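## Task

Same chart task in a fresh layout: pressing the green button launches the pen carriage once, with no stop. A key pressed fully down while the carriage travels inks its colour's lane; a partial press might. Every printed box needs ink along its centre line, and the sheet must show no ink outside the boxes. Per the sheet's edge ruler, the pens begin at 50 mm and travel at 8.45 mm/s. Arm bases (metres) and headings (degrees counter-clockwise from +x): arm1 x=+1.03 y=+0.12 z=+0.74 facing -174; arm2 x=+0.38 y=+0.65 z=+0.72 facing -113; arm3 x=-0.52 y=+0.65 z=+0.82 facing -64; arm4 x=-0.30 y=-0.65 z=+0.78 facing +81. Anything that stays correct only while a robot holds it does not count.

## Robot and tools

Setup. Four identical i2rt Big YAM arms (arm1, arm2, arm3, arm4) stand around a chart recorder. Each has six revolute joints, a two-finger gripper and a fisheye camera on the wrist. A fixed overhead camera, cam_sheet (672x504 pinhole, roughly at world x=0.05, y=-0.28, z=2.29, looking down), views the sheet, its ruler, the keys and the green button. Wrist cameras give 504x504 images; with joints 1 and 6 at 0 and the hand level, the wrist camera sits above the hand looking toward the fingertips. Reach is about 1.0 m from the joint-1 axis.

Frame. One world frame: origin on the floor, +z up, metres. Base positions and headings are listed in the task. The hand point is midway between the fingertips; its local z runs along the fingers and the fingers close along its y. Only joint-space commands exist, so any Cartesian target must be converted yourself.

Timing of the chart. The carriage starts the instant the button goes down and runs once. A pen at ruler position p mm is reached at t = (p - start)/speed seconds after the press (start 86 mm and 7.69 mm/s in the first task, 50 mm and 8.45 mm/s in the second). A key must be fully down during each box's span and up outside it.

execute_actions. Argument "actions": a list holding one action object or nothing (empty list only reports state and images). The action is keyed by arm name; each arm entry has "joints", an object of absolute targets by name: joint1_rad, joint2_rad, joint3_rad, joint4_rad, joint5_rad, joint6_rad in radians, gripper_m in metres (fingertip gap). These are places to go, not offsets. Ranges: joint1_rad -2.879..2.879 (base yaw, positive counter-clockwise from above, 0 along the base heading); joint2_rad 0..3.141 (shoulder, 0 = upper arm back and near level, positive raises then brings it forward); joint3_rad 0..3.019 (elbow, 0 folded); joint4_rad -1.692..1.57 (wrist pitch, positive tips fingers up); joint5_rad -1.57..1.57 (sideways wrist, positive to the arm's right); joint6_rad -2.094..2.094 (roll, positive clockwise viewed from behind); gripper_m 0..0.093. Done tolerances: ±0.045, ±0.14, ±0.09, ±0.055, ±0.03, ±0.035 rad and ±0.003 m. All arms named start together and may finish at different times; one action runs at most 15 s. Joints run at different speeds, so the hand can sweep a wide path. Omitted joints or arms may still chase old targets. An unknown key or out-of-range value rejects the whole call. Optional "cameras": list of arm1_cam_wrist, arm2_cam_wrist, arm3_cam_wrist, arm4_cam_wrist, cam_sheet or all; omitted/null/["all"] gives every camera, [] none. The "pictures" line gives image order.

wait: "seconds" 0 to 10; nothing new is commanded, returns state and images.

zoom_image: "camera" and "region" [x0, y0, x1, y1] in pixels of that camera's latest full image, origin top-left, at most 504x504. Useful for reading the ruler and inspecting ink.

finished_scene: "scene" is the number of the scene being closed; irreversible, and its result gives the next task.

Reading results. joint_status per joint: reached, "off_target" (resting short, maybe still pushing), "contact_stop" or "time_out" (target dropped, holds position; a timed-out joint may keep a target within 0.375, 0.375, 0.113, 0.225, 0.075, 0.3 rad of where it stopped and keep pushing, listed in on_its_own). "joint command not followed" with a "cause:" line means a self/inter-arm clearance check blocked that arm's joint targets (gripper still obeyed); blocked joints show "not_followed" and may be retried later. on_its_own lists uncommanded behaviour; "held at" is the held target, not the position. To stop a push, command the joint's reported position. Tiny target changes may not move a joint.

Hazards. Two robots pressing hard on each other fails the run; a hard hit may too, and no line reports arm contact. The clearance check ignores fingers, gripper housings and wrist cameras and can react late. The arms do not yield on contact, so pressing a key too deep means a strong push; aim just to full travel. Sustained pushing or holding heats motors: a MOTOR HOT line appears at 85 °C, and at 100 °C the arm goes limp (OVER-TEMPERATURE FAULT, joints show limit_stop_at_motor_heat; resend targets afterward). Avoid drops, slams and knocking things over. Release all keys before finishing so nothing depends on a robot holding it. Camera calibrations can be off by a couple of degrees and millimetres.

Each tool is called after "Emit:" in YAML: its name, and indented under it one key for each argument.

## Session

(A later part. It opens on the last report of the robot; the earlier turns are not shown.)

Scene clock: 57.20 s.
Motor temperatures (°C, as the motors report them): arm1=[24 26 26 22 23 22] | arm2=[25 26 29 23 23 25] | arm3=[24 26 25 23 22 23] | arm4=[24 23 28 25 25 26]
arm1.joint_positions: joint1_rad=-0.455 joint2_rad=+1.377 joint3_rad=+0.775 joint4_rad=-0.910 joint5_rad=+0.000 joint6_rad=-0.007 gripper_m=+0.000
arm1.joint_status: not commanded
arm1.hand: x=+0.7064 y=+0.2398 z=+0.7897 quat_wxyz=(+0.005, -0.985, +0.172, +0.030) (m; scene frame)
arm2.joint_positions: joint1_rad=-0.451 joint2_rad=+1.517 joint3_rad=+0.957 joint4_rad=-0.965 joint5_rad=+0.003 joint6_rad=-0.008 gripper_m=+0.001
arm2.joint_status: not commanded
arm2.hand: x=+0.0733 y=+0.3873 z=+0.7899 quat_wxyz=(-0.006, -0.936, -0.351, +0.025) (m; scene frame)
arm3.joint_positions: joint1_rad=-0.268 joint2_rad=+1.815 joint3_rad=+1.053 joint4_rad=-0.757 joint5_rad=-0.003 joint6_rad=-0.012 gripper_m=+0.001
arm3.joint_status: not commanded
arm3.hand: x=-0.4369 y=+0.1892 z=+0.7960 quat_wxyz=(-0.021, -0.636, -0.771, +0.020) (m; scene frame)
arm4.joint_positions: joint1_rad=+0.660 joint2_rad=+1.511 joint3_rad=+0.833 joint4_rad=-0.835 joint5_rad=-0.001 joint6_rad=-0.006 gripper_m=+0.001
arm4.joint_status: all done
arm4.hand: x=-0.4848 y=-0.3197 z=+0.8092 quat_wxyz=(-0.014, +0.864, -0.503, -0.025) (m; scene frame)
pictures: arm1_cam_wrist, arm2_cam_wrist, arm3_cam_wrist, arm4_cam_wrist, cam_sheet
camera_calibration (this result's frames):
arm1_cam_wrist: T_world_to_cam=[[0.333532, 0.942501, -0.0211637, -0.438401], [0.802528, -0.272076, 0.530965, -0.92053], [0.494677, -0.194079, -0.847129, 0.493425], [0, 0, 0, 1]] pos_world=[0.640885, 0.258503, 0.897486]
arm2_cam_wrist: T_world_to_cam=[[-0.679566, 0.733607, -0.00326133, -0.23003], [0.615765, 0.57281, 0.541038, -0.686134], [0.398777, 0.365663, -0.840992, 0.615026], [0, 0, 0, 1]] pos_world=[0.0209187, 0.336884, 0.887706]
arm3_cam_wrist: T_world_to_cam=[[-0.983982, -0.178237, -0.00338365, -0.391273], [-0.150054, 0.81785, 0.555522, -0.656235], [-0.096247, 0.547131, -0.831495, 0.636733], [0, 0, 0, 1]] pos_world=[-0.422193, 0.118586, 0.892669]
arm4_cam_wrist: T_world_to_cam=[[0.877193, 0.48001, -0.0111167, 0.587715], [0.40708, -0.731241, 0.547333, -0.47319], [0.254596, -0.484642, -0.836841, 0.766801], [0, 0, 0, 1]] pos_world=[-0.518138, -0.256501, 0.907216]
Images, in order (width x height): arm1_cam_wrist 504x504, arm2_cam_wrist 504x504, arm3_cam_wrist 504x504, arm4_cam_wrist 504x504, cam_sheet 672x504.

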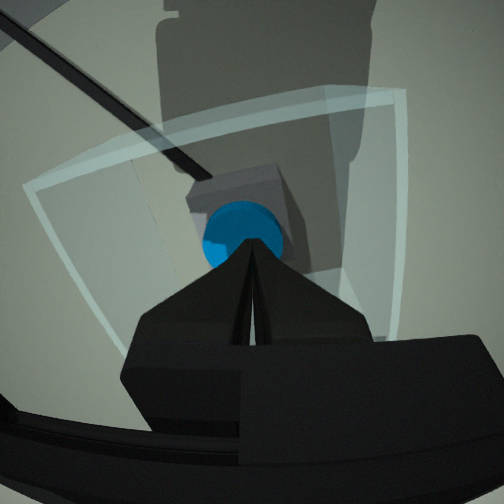

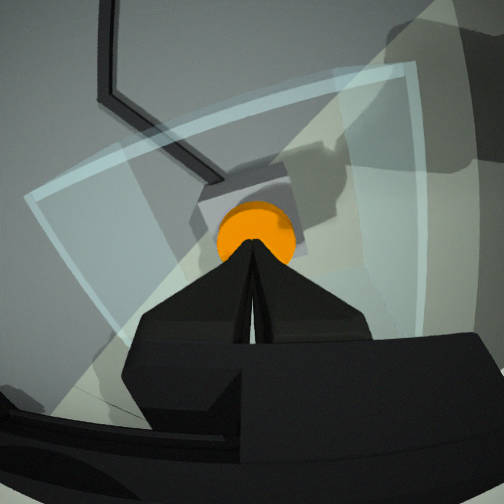

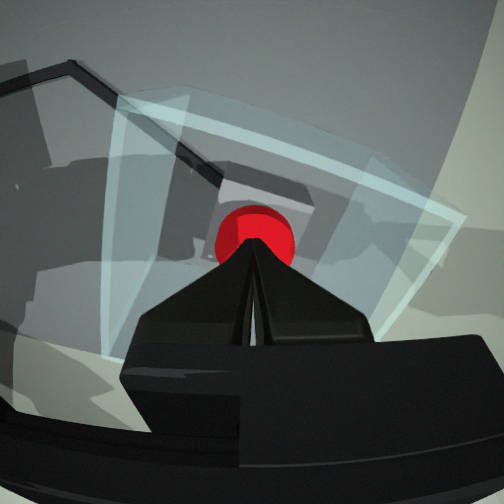

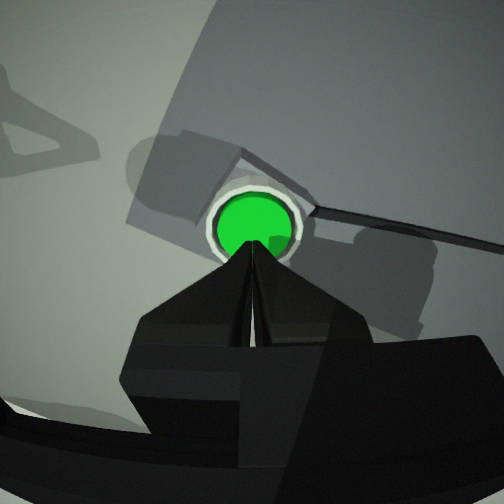

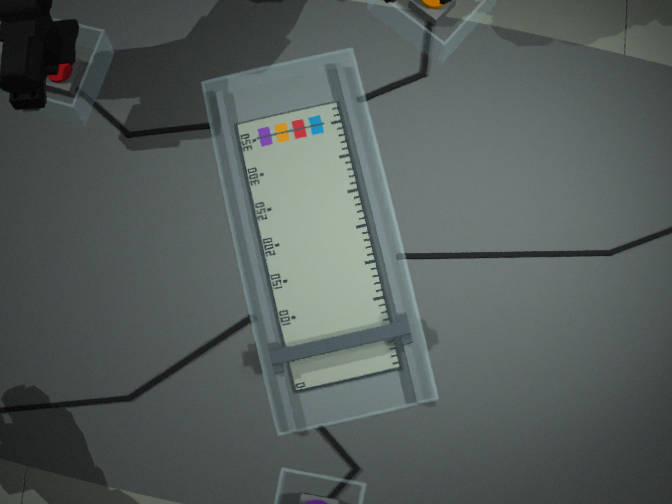

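Emit:
execute_actions:
  actions:
    - {"arm4":{"joints":{"joint2_rad":1.68}}}
  cameras: ["arm4_cam_wrist"]

Emit:
execute_actions:
  actions:
    - {"arm4":{"joints":{"joint2_rad":1.42,"joint3_rad":0.95,"joint4_rad":-1.06}}}
  cameras: []

Emit:
execute_actions:
  actions:
    - {"arm4":{"joints":{"joint1_rad":-0.67,"joint2_rad":1.55,"joint3_rad":1.14,"joint4_rad":-1.1}}}
  cameras: ["arm4_cam_wrist"]

Emit:
execute_actions:
  actions:
    - {"arm4":{"joints":{"joint2_rad":1.68,"joint3_rad":1.055,"joint4_rad":-0.88}}}
  cameras: ["arm4_cam_wrist","cam_sheet"]

Emit:
wait:
  seconds: 10

Emit:
wait:
  seconds: 10

Emit:
wait:
  seconds: 10

Emit:
wait:
  seconds: 0.3

Emit:
execute_actions:
  actions:
    - {"arm1":{"joints":{"joint2_rad":1.52}},"arm2":{"joints":{"joint2_rad":1.635}},"arm3":{"joints":{"joint2_rad":1.93}},"arm4":{"joints":{"joint2_rad":1.81}}}
  cameras: []

Emit:
wait:
  seconds: 0.8

Emit:
execute_actions:
  actions:
    - {"arm1":{"joints":{"joint2_rad":1.375}},"arm2":{"joints":{"joint2_rad":1.51}},"arm3":{"joints":{"joint2_rad":1.805}},"arm4":{"joints":{"joint2_rad":1.68}}}
  cameras: []

Emit:
wait:
  seconds: 5

Emit:
zoom_image:
  camera: "cam_sheet"
  region: [230, 90, 360, 190]

Scene clock: 65.33 s.
Motor temperatures (°C, as the motors report them): arm1=[24 26 26 22 23 22] | arm2=[25 26 29 23 23 25] | arm3=[24 26 25 23 22 23] | arm4=[24 23 28 25 25 26]
arm1.joint_positions: joint1_rad=-0.455 joint2_rad=+1.377 joint3_rad=+0.775 joint4_rad=-0.910 joint5_rad=+0.000 joint6_rad=-0.007 gripper_m=+0.000
arm1.joint_status: not commanded
arm1.hand: x=+0.7064 y=+0.2398 z=+0.7897 quat_wxyz=(+0.005, -0.985, +0.172, +0.030) (m; scene frame)
arm2.joint_positions: joint1_rad=-0.451 joint2_rad=+1.517 joint3_rad=+0.957 joint4_rad=-0.965 joint5_rad=+0.003 joint6_rad=-0.008 gripper_m=+0.001
arm2.joint_status: not commanded
arm2.hand: x=+0.0733 y=+0.3873 z=+0.7899 quat_wxyz=(-0.006, -0.936, -0.351, +0.025) (m; scene frame)
arm3.joint_positions: joint1_rad=-0.268 joint2_rad=+1.815 joint3_rad=+1.053 joint4_rad=-0.757 joint5_rad=-0.003 joint6_rad=-0.012 gripper_m=+0.001
arm3.joint_status: not commanded
arm3.hand: x=-0.4369 y=+0.1892 z=+0.7960 quat_wxyz=(-0.021, -0.636, -0.771, +0.020) (m; scene frame)
arm4.joint_positions: joint1_rad=+0.660 joint2_rad=+1.637 joint3_rad=+0.856 joint4_rad=-0.831 joint5_rad=+0.000 joint6_rad=-0.005 gripper_m=+0.001
arm4.joint_status: all done
arm4.hand: x=-0.4834 y=-0.3222 z=+0.7710 quat_wxyz=(+0.011, +0.864, -0.503, +0.017) (m; scene frame)
pictures: arm4_cam_wrist
camera_calibration (this result's frames):
arm4_cam_wrist: T_world_to_cam=[[0.877834, 0.478868, -0.00964966, 0.586045], [0.378395, -0.68102, 0.62692, -0.513674], [0.29364, -0.553983, -0.779024, 0.685273], [0, 0, 0, 1]] pos_world=[-0.521302, -0.250831, 0.861531]
Images, in order (width x height): arm4_cam_wrist 504x504.

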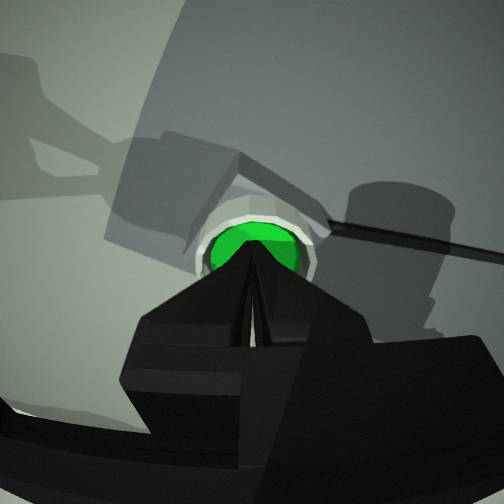

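Scene clock: 66.50 s.
Motor temperatures (°C, as the motors report them): arm1=[24 26 26 22 23 22] | arm2=[25 26 29 23 23 25] | arm3=[24 26 25 23 22 23] | arm4=[24 23 28 25 25 26]
arm1.joint_positions: joint1_rad=-0.455 joint2_rad=+1.377 joint3_rad=+0.775 joint4_rad=-0.910 joint5_rad=+0.000 joint6_rad=-0.007 gripper_m=+0.000
arm1.joint_status: not commanded
arm1.hand: x=+0.7064 y=+0.2398 z=+0.7897 quat_wxyz=(+0.005, -0.985, +0.172, +0.030) (m; scene frame)
arm2.joint_positions: joint1_rad=-0.451 joint2_rad=+1.517 joint3_rad=+0.957 joint4_rad=-0.965 joint5_rad=+0.003 joint6_rad=-0.008 gripper_m=+0.001
arm2.joint_status: not commanded
arm2.hand: x=+0.0733 y=+0.3873 z=+0.7899 quat_wxyz=(-0.006, -0.936, -0.351, +0.025) (m; scene frame)
arm3.joint_positions: joint1_rad=-0.268 joint2_rad=+1.815 joint3_rad=+1.053 joint4_rad=-0.757 joint5_rad=-0.003 joint6_rad=-0.012 gripper_m=+0.001
arm3.joint_status: not commanded
arm3.hand: x=-0.4369 y=+0.1892 z=+0.7960 quat_wxyz=(-0.021, -0.636, -0.771, +0.020) (m; scene frame)
arm4.joint_positions: joint1_rad=+0.660 joint2_rad=+1.412 joint3_rad=+0.920 joint4_rad=-1.053 joint5_rad=+0.000 joint6_rad=-0.005 gripper_m=+0.001
arm4.joint_status: all done
arm4.hand: x=-0.4816 y=-0.3252 z=+0.8706 quat_wxyz=(-0.006, +0.864, -0.503, -0.011) (m; scene frame)
pictures: none
No camera images: the call's "cameras" was empty. Leave "cameras" out to get every camera's image.

Scene clock: 68.20 s.
Motor temperatures (°C, as the motors report them): arm1=[24 26 26 22 23 22] | arm2=[25 26 29 23 23 25] | arm3=[24 26 26 23 22 23] | arm4=[24 23 28 25 25 26]
arm1.joint_positions: joint1_rad=-0.455 joint2_rad=+1.377 joint3_rad=+0.775 joint4_rad=-0.910 joint5_rad=+0.000 joint6_rad=-0.007 gripper_m=+0.000
arm1.joint_status: not commanded
arm1.hand: x=+0.7064 y=+0.2398 z=+0.7897 quat_wxyz=(+0.005, -0.985, +0.172, +0.030) (m; scene frame)
arm2.joint_positions: joint1_rad=-0.451 joint2_rad=+1.517 joint3_rad=+0.957 joint4_rad=-0.965 joint5_rad=+0.003 joint6_rad=-0.008 gripper_m=+0.001
arm2.joint_status: not commanded
arm2.hand: x=+0.0733 y=+0.3873 z=+0.7899 quat_wxyz=(-0.006, -0.936, -0.351, +0.025) (m; scene frame)
arm3.joint_positions: joint1_rad=-0.268 joint2_rad=+1.815 joint3_rad=+1.053 joint4_rad=-0.757 joint5_rad=-0.003 joint6_rad=-0.012 gripper_m=+0.001
arm3.joint_status: not commanded
arm3.hand: x=-0.4369 y=+0.1892 z=+0.7960 quat_wxyz=(-0.021, -0.636, -0.771, +0.020) (m; scene frame)
arm4.joint_positions: joint1_rad=-0.676 joint2_rad=+1.560 joint3_rad=+1.110 joint4_rad=-1.095 joint5_rad=+0.001 joint6_rad=-0.005 gripper_m=+0.001
arm4.joint_status: all done
arm4.hand: x=+0.0207 y=-0.3546 z=+0.8792 quat_wxyz=(-0.012, +0.367, -0.930, -0.004) (m; scene frame)
pictures: arm4_cam_wrist
camera_calibration (this result's frames):
arm4_cam_wrist: T_world_to_cam=[[0.67043, -0.74193, -0.00803521, -0.269895], [-0.604298, -0.552281, 0.57429, -0.682135], [-0.43052, -0.380165, -0.818613, 0.715036], [0, 0, 0, 1]] pos_world=[0.0765706, -0.305142, 0.974912]
Images, in order (width x height): arm4_cam_wrist 504x504.

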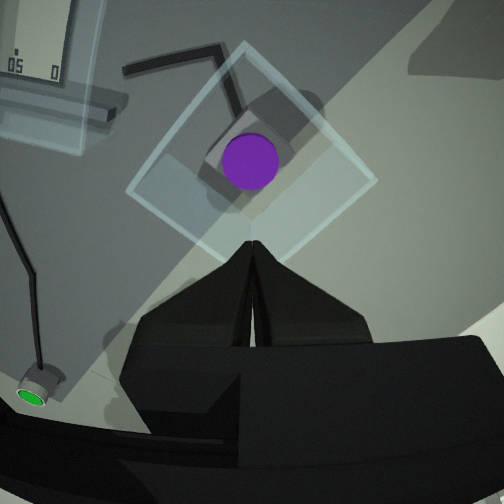

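Scene clock: 69.20 s.
Motor temperatures (°C, as the motors report them): arm1=[24 26 26 22 23 22] | arm2=[25 26 29 23 23 25] | arm3=[24 26 26 23 22 23] | arm4=[24 23 28 25 25 26]
arm1.joint_positions: joint1_rad=-0.455 joint2_rad=+1.377 joint3_rad=+0.775 joint4_rad=-0.910 joint5_rad=+0.000 joint6_rad=-0.007 gripper_m=+0.000
arm1.joint_status: not commanded
arm1.hand: x=+0.7064 y=+0.2398 z=+0.7897 quat_wxyz=(+0.005, -0.985, +0.172, +0.030) (m; scene frame)
arm2.joint_positions: joint1_rad=-0.451 joint2_rad=+1.517 joint3_rad=+0.957 joint4_rad=-0.965 joint5_rad=+0.003 joint6_rad=-0.008 gripper_m=+0.001
arm2.joint_status: not commanded
arm2.hand: x=+0.0733 y=+0.3873 z=+0.7899 quat_wxyz=(-0.006, -0.936, -0.351, +0.025) (m; scene frame)
arm3.joint_positions: joint1_rad=-0.268 joint2_rad=+1.815 joint3_rad=+1.053 joint4_rad=-0.757 joint5_rad=-0.003 joint6_rad=-0.012 gripper_m=+0.001
arm3.joint_status: not commanded
arm3.hand: x=-0.4369 y=+0.1892 z=+0.7960 quat_wxyz=(-0.021, -0.636, -0.771, +0.020) (m; scene frame)
arm4.joint_positions: joint1_rad=-0.676 joint2_rad=+1.696 joint3_rad=+1.041 joint4_rad=-0.890 joint5_rad=+0.001 joint6_rad=-0.005 gripper_m=+0.001
arm4.joint_status: all done
arm4.hand: x=+0.0277 y=-0.3480 z=+0.8006 quat_wxyz=(-0.012, +0.367, -0.930, -0.004) (m; scene frame)
pictures: arm4_cam_wrist, cam_sheet
camera_calibration (this result's frames):
arm4_cam_wrist: T_world_to_cam=[[0.670432, -0.741928, -0.00803946, -0.270403], [-0.604459, -0.55243, 0.573978, -0.628882], [-0.430291, -0.379953, -0.818831, 0.656473], [0, 0, 0, 1]] pos_world=[0.0836275, -0.298604, 0.896331]
Images, in order (width x height): arm4_cam_wrist 504x504, cam_sheet 672x504.

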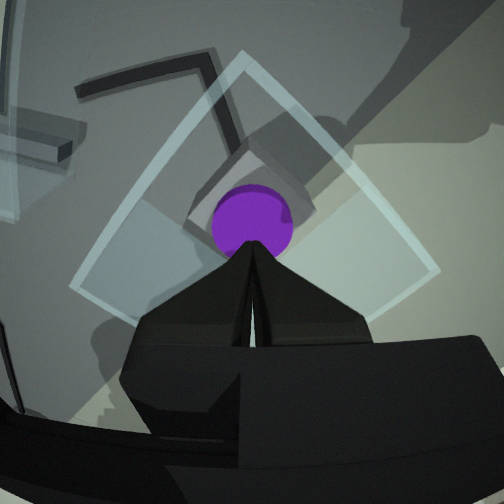

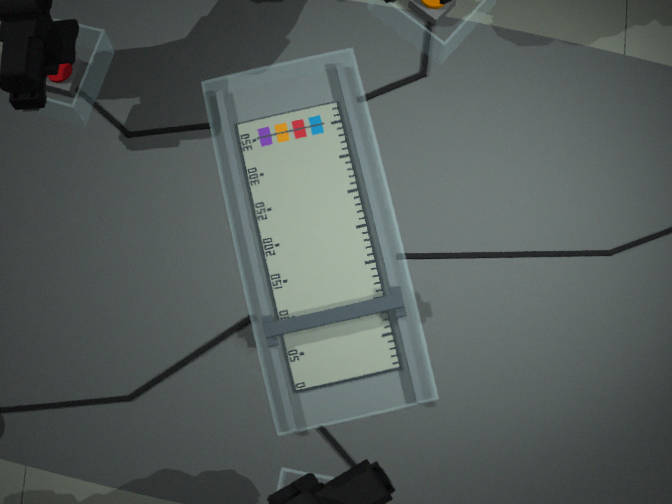

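Scene clock: 79.20 s.
Motor temperatures (°C, as the motors report them): arm1=[24 26 26 22 23 22] | arm2=[25 26 29 23 23 25] | arm3=[24 27 26 23 22 23] | arm4=[24 23 28 25 25 26]
arm1.joint_positions: joint1_rad=-0.455 joint2_rad=+1.377 joint3_rad=+0.775 joint4_rad=-0.910 joint5_rad=+0.000 joint6_rad=-0.007 gripper_m=+0.000
arm1.joint_status: not commanded
arm1.hand: x=+0.7064 y=+0.2398 z=+0.7897 quat_wxyz=(+0.005, -0.985, +0.172, +0.030) (m; scene frame)
arm2.joint_positions: joint1_rad=-0.451 joint2_rad=+1.517 joint3_rad=+0.957 joint4_rad=-0.965 joint5_rad=+0.003 joint6_rad=-0.008 gripper_m=+0.001
arm2.joint_status: not commanded
arm2.hand: x=+0.0733 y=+0.3873 z=+0.7899 quat_wxyz=(-0.006, -0.936, -0.351, +0.025) (m; scene frame)
arm3.joint_positions: joint1_rad=-0.268 joint2_rad=+1.815 joint3_rad=+1.053 joint4_rad=-0.757 joint5_rad=-0.003 joint6_rad=-0.012 gripper_m=+0.001
arm3.joint_status: not commanded
arm3.hand: x=-0.4369 y=+0.1892 z=+0.7960 quat_wxyz=(-0.021, -0.636, -0.771, +0.020) (m; scene frame)
arm4.joint_positions: joint1_rad=-0.676 joint2_rad=+1.696 joint3_rad=+1.041 joint4_rad=-0.890 joint5_rad=+0.001 joint6_rad=-0.005 gripper_m=+0.001
arm4.joint_status: all done
arm4.hand: x=+0.0277 y=-0.3480 z=+0.8006 quat_wxyz=(-0.012, +0.367, -0.930, -0.004) (m; scene frame)
wait: 10.00 s; at rest by 0.27 s
pictures: arm1_cam_wrist, arm2_cam_wrist, arm3_cam_wrist, arm4_cam_wrist, cam_sheet
camera_calibration (this result's frames):
arm1_cam_wrist: T_world_to_cam=[[0.333532, 0.942501, -0.0211637, -0.438401], [0.802528, -0.272076, 0.530965, -0.92053], [0.494677, -0.194079, -0.847129, 0.493425], [0, 0, 0, 1]] pos_world=[0.640885, 0.258503, 0.897486]
arm2_cam_wrist: T_world_to_cam=[[-0.679566, 0.733607, -0.00326133, -0.23003], [0.615765, 0.57281, 0.541038, -0.686134], [0.398777, 0.365663, -0.840992, 0.615026], [0, 0, 0, 1]] pos_world=[0.0209187, 0.336884, 0.887706]
arm3_cam_wrist: T_world_to_cam=[[-0.983982, -0.178237, -0.00338365, -0.391273], [-0.150054, 0.81785, 0.555522, -0.656235], [-0.096247, 0.547131, -0.831495, 0.636733], [0, 0, 0, 1]] pos_world=[-0.422193, 0.118586, 0.892669]
arm4_cam_wrist: T_world_to_cam=[[0.670432, -0.741928, -0.00803946, -0.270403], [-0.604459, -0.55243, 0.573978, -0.628882], [-0.430291, -0.379953, -0.818831, 0.656473], [0, 0, 0, 1]] pos_world=[0.0836275, -0.298604, 0.896331]
Images, in order (width x height): arm1_cam_wrist 504x504, arm2_cam_wrist 504x504, arm3_cam_wrist 504x504, arm4_cam_wrist 504x504, cam_sheet 672x504.

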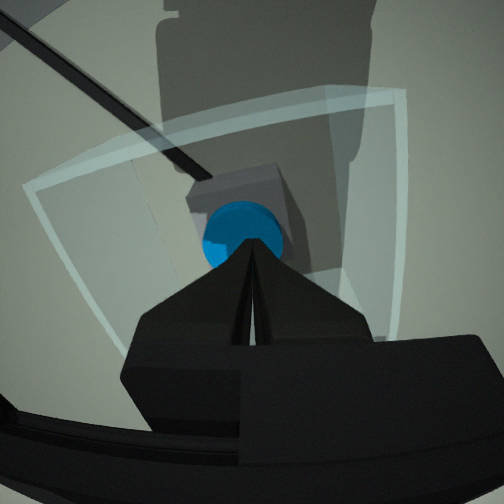

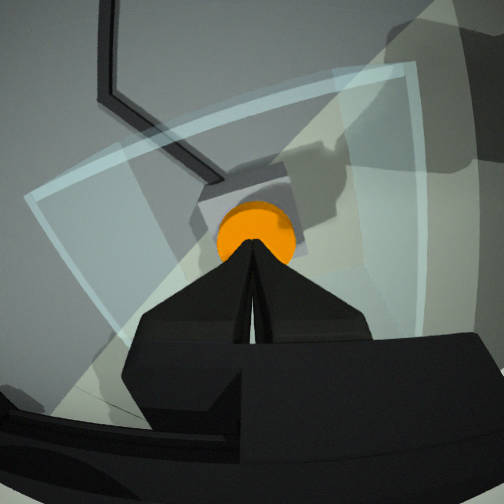

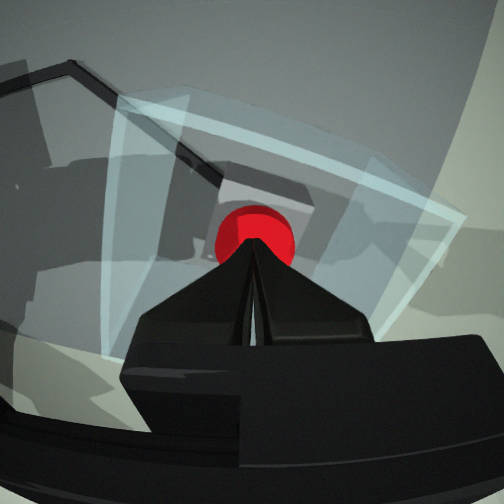

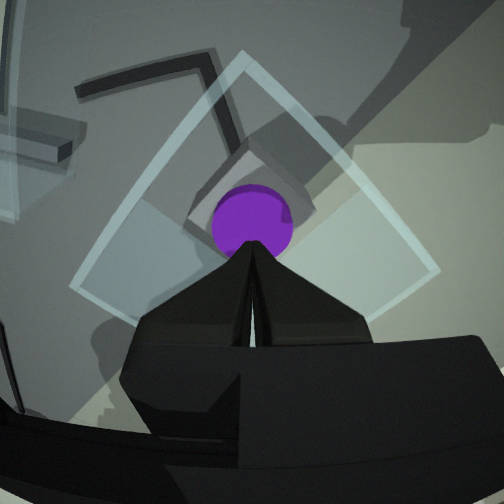

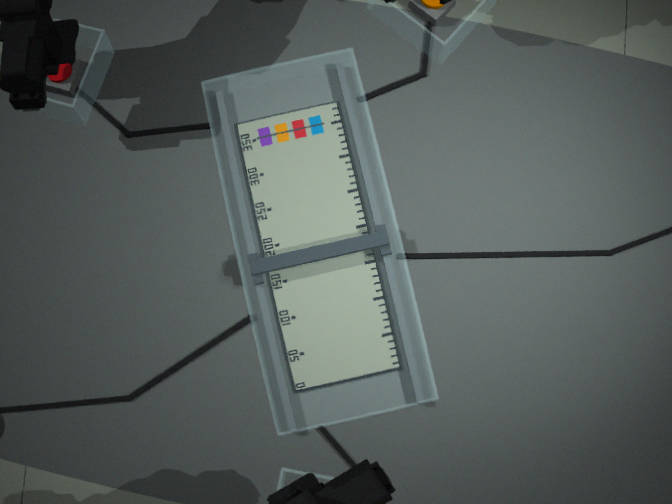

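Scene clock: 89.20 s.
Motor temperatures (°C, as the motors report them): arm1=[24 26 26 22 23 22] | arm2=[25 27 29 23 23 25] | arm3=[24 27 26 23 22 23] | arm4=[24 23 28 25 25 26]
arm1.joint_positions: joint1_rad=-0.455 joint2_rad=+1.377 joint3_rad=+0.775 joint4_rad=-0.910 joint5_rad=+0.000 joint6_rad=-0.007 gripper_m=+0.000
arm1.joint_status: not commanded
arm1.hand: x=+0.7064 y=+0.2398 z=+0.7897 quat_wxyz=(+0.005, -0.985, +0.172, +0.030) (m; scene frame)
arm2.joint_positions: joint1_rad=-0.451 joint2_rad=+1.517 joint3_rad=+0.957 joint4_rad=-0.965 joint5_rad=+0.003 joint6_rad=-0.008 gripper_m=+0.001
arm2.joint_status: not commanded
arm2.hand: x=+0.0733 y=+0.3873 z=+0.7899 quat_wxyz=(-0.006, -0.936, -0.351, +0.025) (m; scene frame)
arm3.joint_positions: joint1_rad=-0.268 joint2_rad=+1.815 joint3_rad=+1.053 joint4_rad=-0.757 joint5_rad=-0.003 joint6_rad=-0.012 gripper_m=+0.001
arm3.joint_status: not commanded
arm3.hand: x=-0.4369 y=+0.1892 z=+0.7960 quat_wxyz=(-0.021, -0.636, -0.771, +0.020) (m; scene frame)
arm4.joint_positions: joint1_rad=-0.676 joint2_rad=+1.696 joint3_rad=+1.041 joint4_rad=-0.890 joint5_rad=+0.001 joint6_rad=-0.005 gripper_m=+0.001
arm4.joint_status: all done
arm4.hand: x=+0.0277 y=-0.3480 z=+0.8006 quat_wxyz=(-0.012, +0.367, -0.930, -0.004) (m; scene frame)
wait: 10.00 s; at rest by 0.27 s
pictures: arm1_cam_wrist, arm2_cam_wrist, arm3_cam_wrist, arm4_cam_wrist, cam_sheet
camera_calibration (this result's frames):
arm1_cam_wrist: T_world_to_cam=[[0.333532, 0.942501, -0.0211637, -0.438401], [0.802528, -0.272076, 0.530965, -0.92053], [0.494677, -0.194079, -0.847129, 0.493425], [0, 0, 0, 1]] pos_world=[0.640885, 0.258503, 0.897486]
arm2_cam_wrist: T_world_to_cam=[[-0.679566, 0.733607, -0.00326133, -0.23003], [0.615765, 0.57281, 0.541038, -0.686134], [0.398777, 0.365663, -0.840992, 0.615026], [0, 0, 0, 1]] pos_world=[0.0209187, 0.336884, 0.887706]
arm3_cam_wrist: T_world_to_cam=[[-0.983982, -0.178237, -0.00338365, -0.391273], [-0.150054, 0.81785, 0.555522, -0.656235], [-0.096247, 0.547131, -0.831495, 0.636733], [0, 0, 0, 1]] pos_world=[-0.422193, 0.118586, 0.892669]
arm4_cam_wrist: T_world_to_cam=[[0.670432, -0.741928, -0.00803946, -0.270403], [-0.604459, -0.55243, 0.573978, -0.628882], [-0.430291, -0.379953, -0.818831, 0.656473], [0, 0, 0, 1]] pos_world=[0.0836275, -0.298604, 0.896331]
Images, in order (width x height): arm1_cam_wrist 504x504, arm2_cam_wrist 504x504, arm3_cam_wrist 504x504, arm4_cam_wrist 504x504, cam_sheet 672x504.

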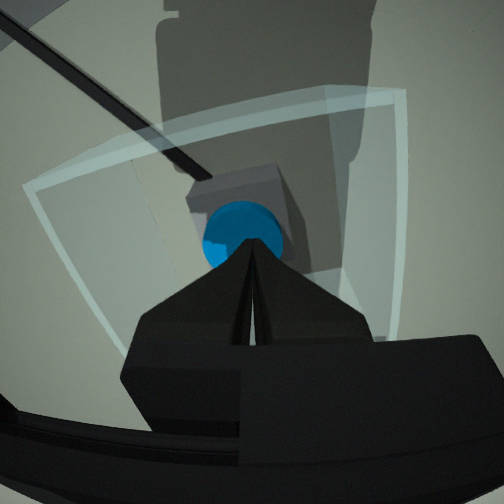

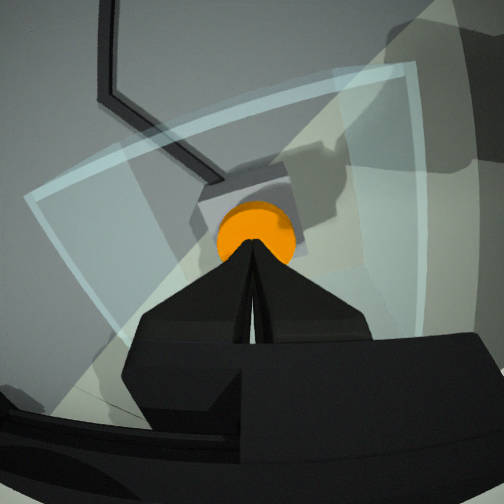

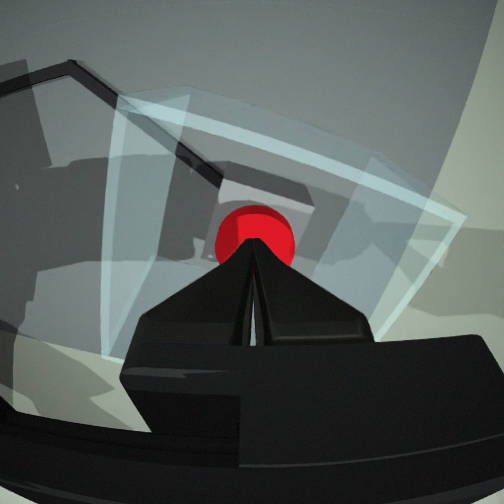

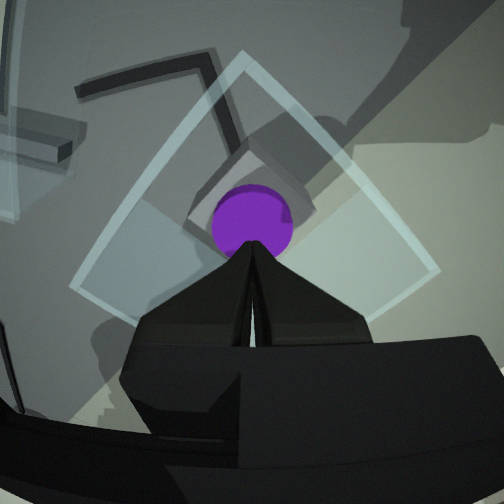

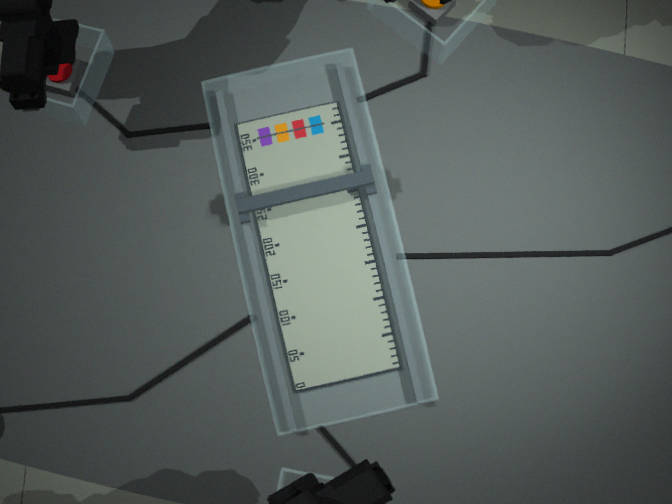

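Scene clock: 99.20 s.
Motor temperatures (°C, as the motors report them): arm1=[24 26 26 22 23 22] | arm2=[25 27 29 23 23 25] | arm3=[24 27 26 23 22 23] | arm4=[24 23 28 25 25 26]
arm1.joint_positions: joint1_rad=-0.455 joint2_rad=+1.377 joint3_rad=+0.775 joint4_rad=-0.910 joint5_rad=+0.000 joint6_rad=-0.007 gripper_m=+0.000
arm1.joint_status: not commanded
arm1.hand: x=+0.7064 y=+0.2398 z=+0.7897 quat_wxyz=(+0.005, -0.985, +0.172, +0.030) (m; scene frame)
arm2.joint_positions: joint1_rad=-0.451 joint2_rad=+1.517 joint3_rad=+0.957 joint4_rad=-0.965 joint5_rad=+0.003 joint6_rad=-0.008 gripper_m=+0.001
arm2.joint_status: not commanded
arm2.hand: x=+0.0733 y=+0.3873 z=+0.7899 quat_wxyz=(-0.006, -0.936, -0.351, +0.025) (m; scene frame)
arm3.joint_positions: joint1_rad=-0.268 joint2_rad=+1.815 joint3_rad=+1.053 joint4_rad=-0.757 joint5_rad=-0.003 joint6_rad=-0.012 gripper_m=+0.001
arm3.joint_status: not commanded
arm3.hand: x=-0.4369 y=+0.1892 z=+0.7960 quat_wxyz=(-0.021, -0.636, -0.771, +0.020) (m; scene frame)
arm4.joint_positions: joint1_rad=-0.676 joint2_rad=+1.696 joint3_rad=+1.041 joint4_rad=-0.890 joint5_rad=+0.001 joint6_rad=-0.005 gripper_m=+0.001
arm4.joint_status: all done
arm4.hand: x=+0.0277 y=-0.3480 z=+0.8006 quat_wxyz=(-0.012, +0.367, -0.930, -0.004) (m; scene frame)
wait: 10.00 s; at rest by 0.27 s
pictures: arm1_cam_wrist, arm2_cam_wrist, arm3_cam_wrist, arm4_cam_wrist, cam_sheet
camera_calibration (this result's frames):
arm1_cam_wrist: T_world_to_cam=[[0.333532, 0.942501, -0.0211637, -0.438401], [0.802528, -0.272076, 0.530965, -0.92053], [0.494677, -0.194079, -0.847129, 0.493425], [0, 0, 0, 1]] pos_world=[0.640885, 0.258503, 0.897486]
arm2_cam_wrist: T_world_to_cam=[[-0.679566, 0.733607, -0.00326133, -0.23003], [0.615765, 0.57281, 0.541038, -0.686134], [0.398777, 0.365663, -0.840992, 0.615026], [0, 0, 0, 1]] pos_world=[0.0209187, 0.336884, 0.887706]
arm3_cam_wrist: T_world_to_cam=[[-0.983982, -0.178237, -0.00338365, -0.391273], [-0.150054, 0.81785, 0.555522, -0.656235], [-0.096247, 0.547131, -0.831495, 0.636733], [0, 0, 0, 1]] pos_world=[-0.422193, 0.118586, 0.892669]
arm4_cam_wrist: T_world_to_cam=[[0.670432, -0.741928, -0.00803946, -0.270403], [-0.604459, -0.55243, 0.573978, -0.628882], [-0.430291, -0.379953, -0.818831, 0.656473], [0, 0, 0, 1]] pos_world=[0.0836275, -0.298604, 0.896331]
Images, in order (width x height): arm1_cam_wrist 504x504, arm2_cam_wrist 504x504, arm3_cam_wrist 504x504, arm4_cam_wrist 504x504, cam_sheet 672x504.

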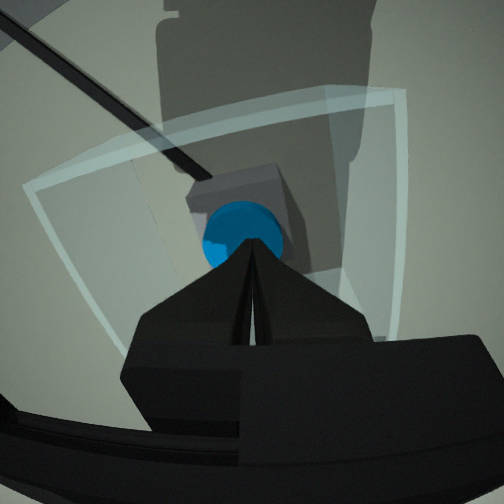

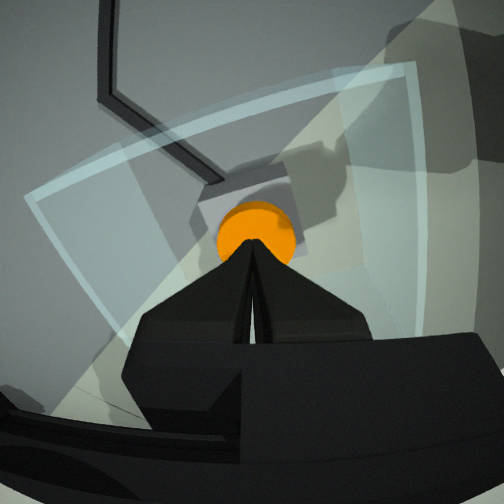

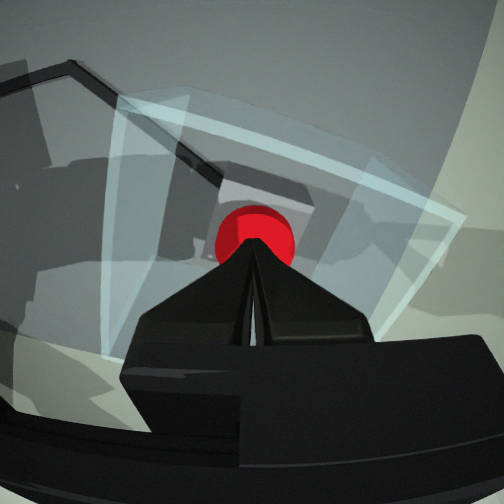

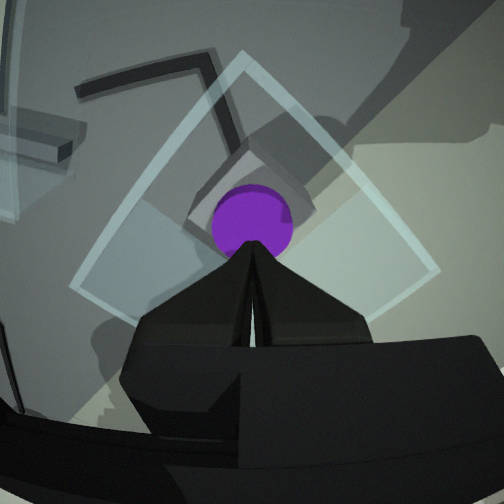

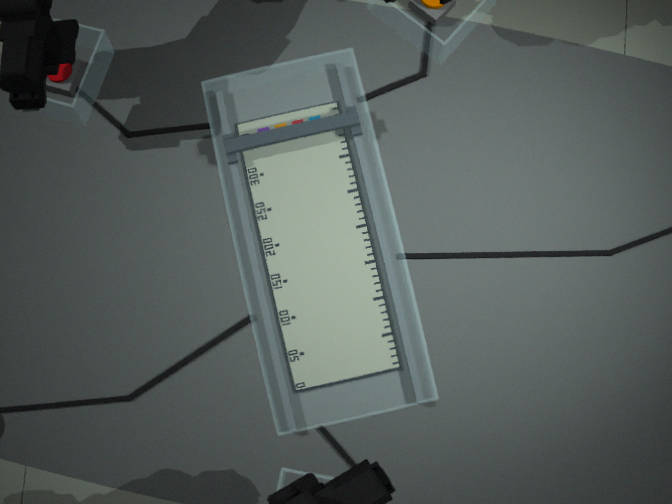

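Scene clock: 99.50 s.
Motor temperatures (°C, as the motors report them): arm1=[24 26 26 22 23 22] | arm2=[25 27 29 23 23 25] | arm3=[24 27 26 23 22 23] | arm4=[24 23 28 25 25 26]
arm1.joint_positions: joint1_rad=-0.455 joint2_rad=+1.377 joint3_rad=+0.775 joint4_rad=-0.910 joint5_rad=+0.000 joint6_rad=-0.007 gripper_m=+0.000
arm1.joint_status: not commanded
arm1.hand: x=+0.7064 y=+0.2398 z=+0.7897 quat_wxyz=(+0.005, -0.985, +0.172, +0.030) (m; scene frame)
arm2.joint_positions: joint1_rad=-0.451 joint2_rad=+1.517 joint3_rad=+0.957 joint4_rad=-0.965 joint5_rad=+0.003 joint6_rad=-0.008 gripper_m=+0.001
arm2.joint_status: not commanded
arm2.hand: x=+0.0733 y=+0.3873 z=+0.7899 quat_wxyz=(-0.006, -0.936, -0.351, +0.025) (m; scene frame)
arm3.joint_positions: joint1_rad=-0.268 joint2_rad=+1.815 joint3_rad=+1.053 joint4_rad=-0.757 joint5_rad=-0.003 joint6_rad=-0.012 gripper_m=+0.001
arm3.joint_status: not commanded
arm3.hand: x=-0.4369 y=+0.1892 z=+0.7960 quat_wxyz=(-0.021, -0.636, -0.771, +0.020) (m; scene frame)
arm4.joint_positions: joint1_rad=-0.676 joint2_rad=+1.696 joint3_rad=+1.041 joint4_rad=-0.890 joint5_rad=+0.001 joint6_rad=-0.005 gripper_m=+0.001
arm4.joint_status: all done
arm4.hand: x=+0.0277 y=-0.3480 z=+0.8006 quat_wxyz=(-0.012, +0.367, -0.930, -0.004) (m; scene frame)
wait: 0.30 s; at rest by 0.27 s
pictures: arm1_cam_wrist, arm2_cam_wrist, arm3_cam_wrist, arm4_cam_wrist, cam_sheet
camera_calibration (this result's frames):
arm1_cam_wrist: T_world_to_cam=[[0.333532, 0.942501, -0.0211637, -0.438401], [0.802528, -0.272076, 0.530965, -0.92053], [0.494677, -0.194079, -0.847129, 0.493425], [0, 0, 0, 1]] pos_world=[0.640885, 0.258503, 0.897486]
arm2_cam_wrist: T_world_to_cam=[[-0.679566, 0.733607, -0.00326133, -0.23003], [0.615765, 0.57281, 0.541038, -0.686134], [0.398777, 0.365663, -0.840992, 0.615026], [0, 0, 0, 1]] pos_world=[0.0209187, 0.336884, 0.887706]
arm3_cam_wrist: T_world_to_cam=[[-0.983982, -0.178237, -0.00338365, -0.391273], [-0.150054, 0.81785, 0.555522, -0.656235], [-0.096247, 0.547131, -0.831495, 0.636733], [0, 0, 0, 1]] pos_world=[-0.422193, 0.118586, 0.892669]
arm4_cam_wrist: T_world_to_cam=[[0.670432, -0.741928, -0.00803946, -0.270403], [-0.604459, -0.55243, 0.573978, -0.628882], [-0.430291, -0.379953, -0.818831, 0.656473], [0, 0, 0, 1]] pos_world=[0.0836275, -0.298604, 0.896331]
Images, in order (width x height): arm1_cam_wrist 504x504, arm2_cam_wrist 504x504, arm3_cam_wrist 504x504, arm4_cam_wrist 504x504, cam_sheet 672x504.

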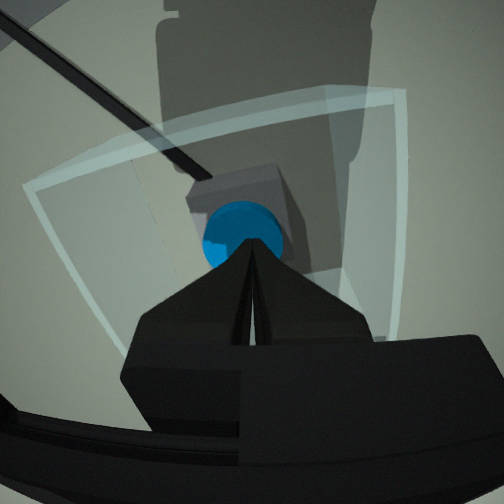

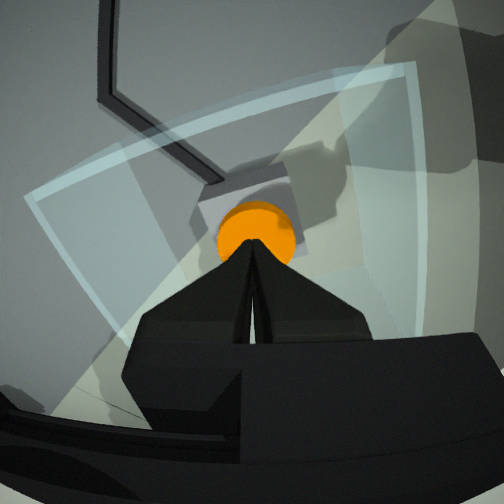

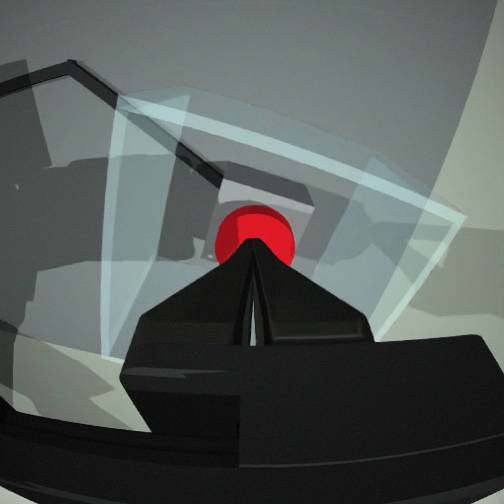

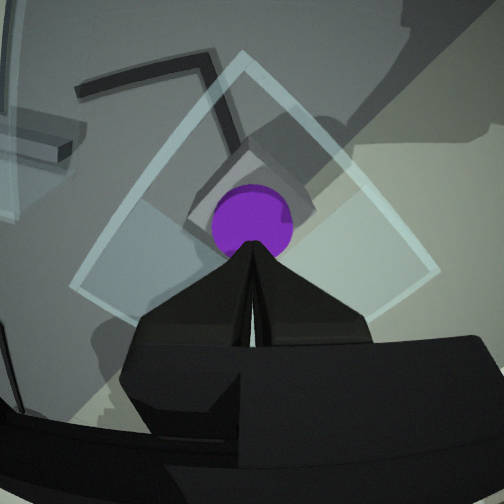

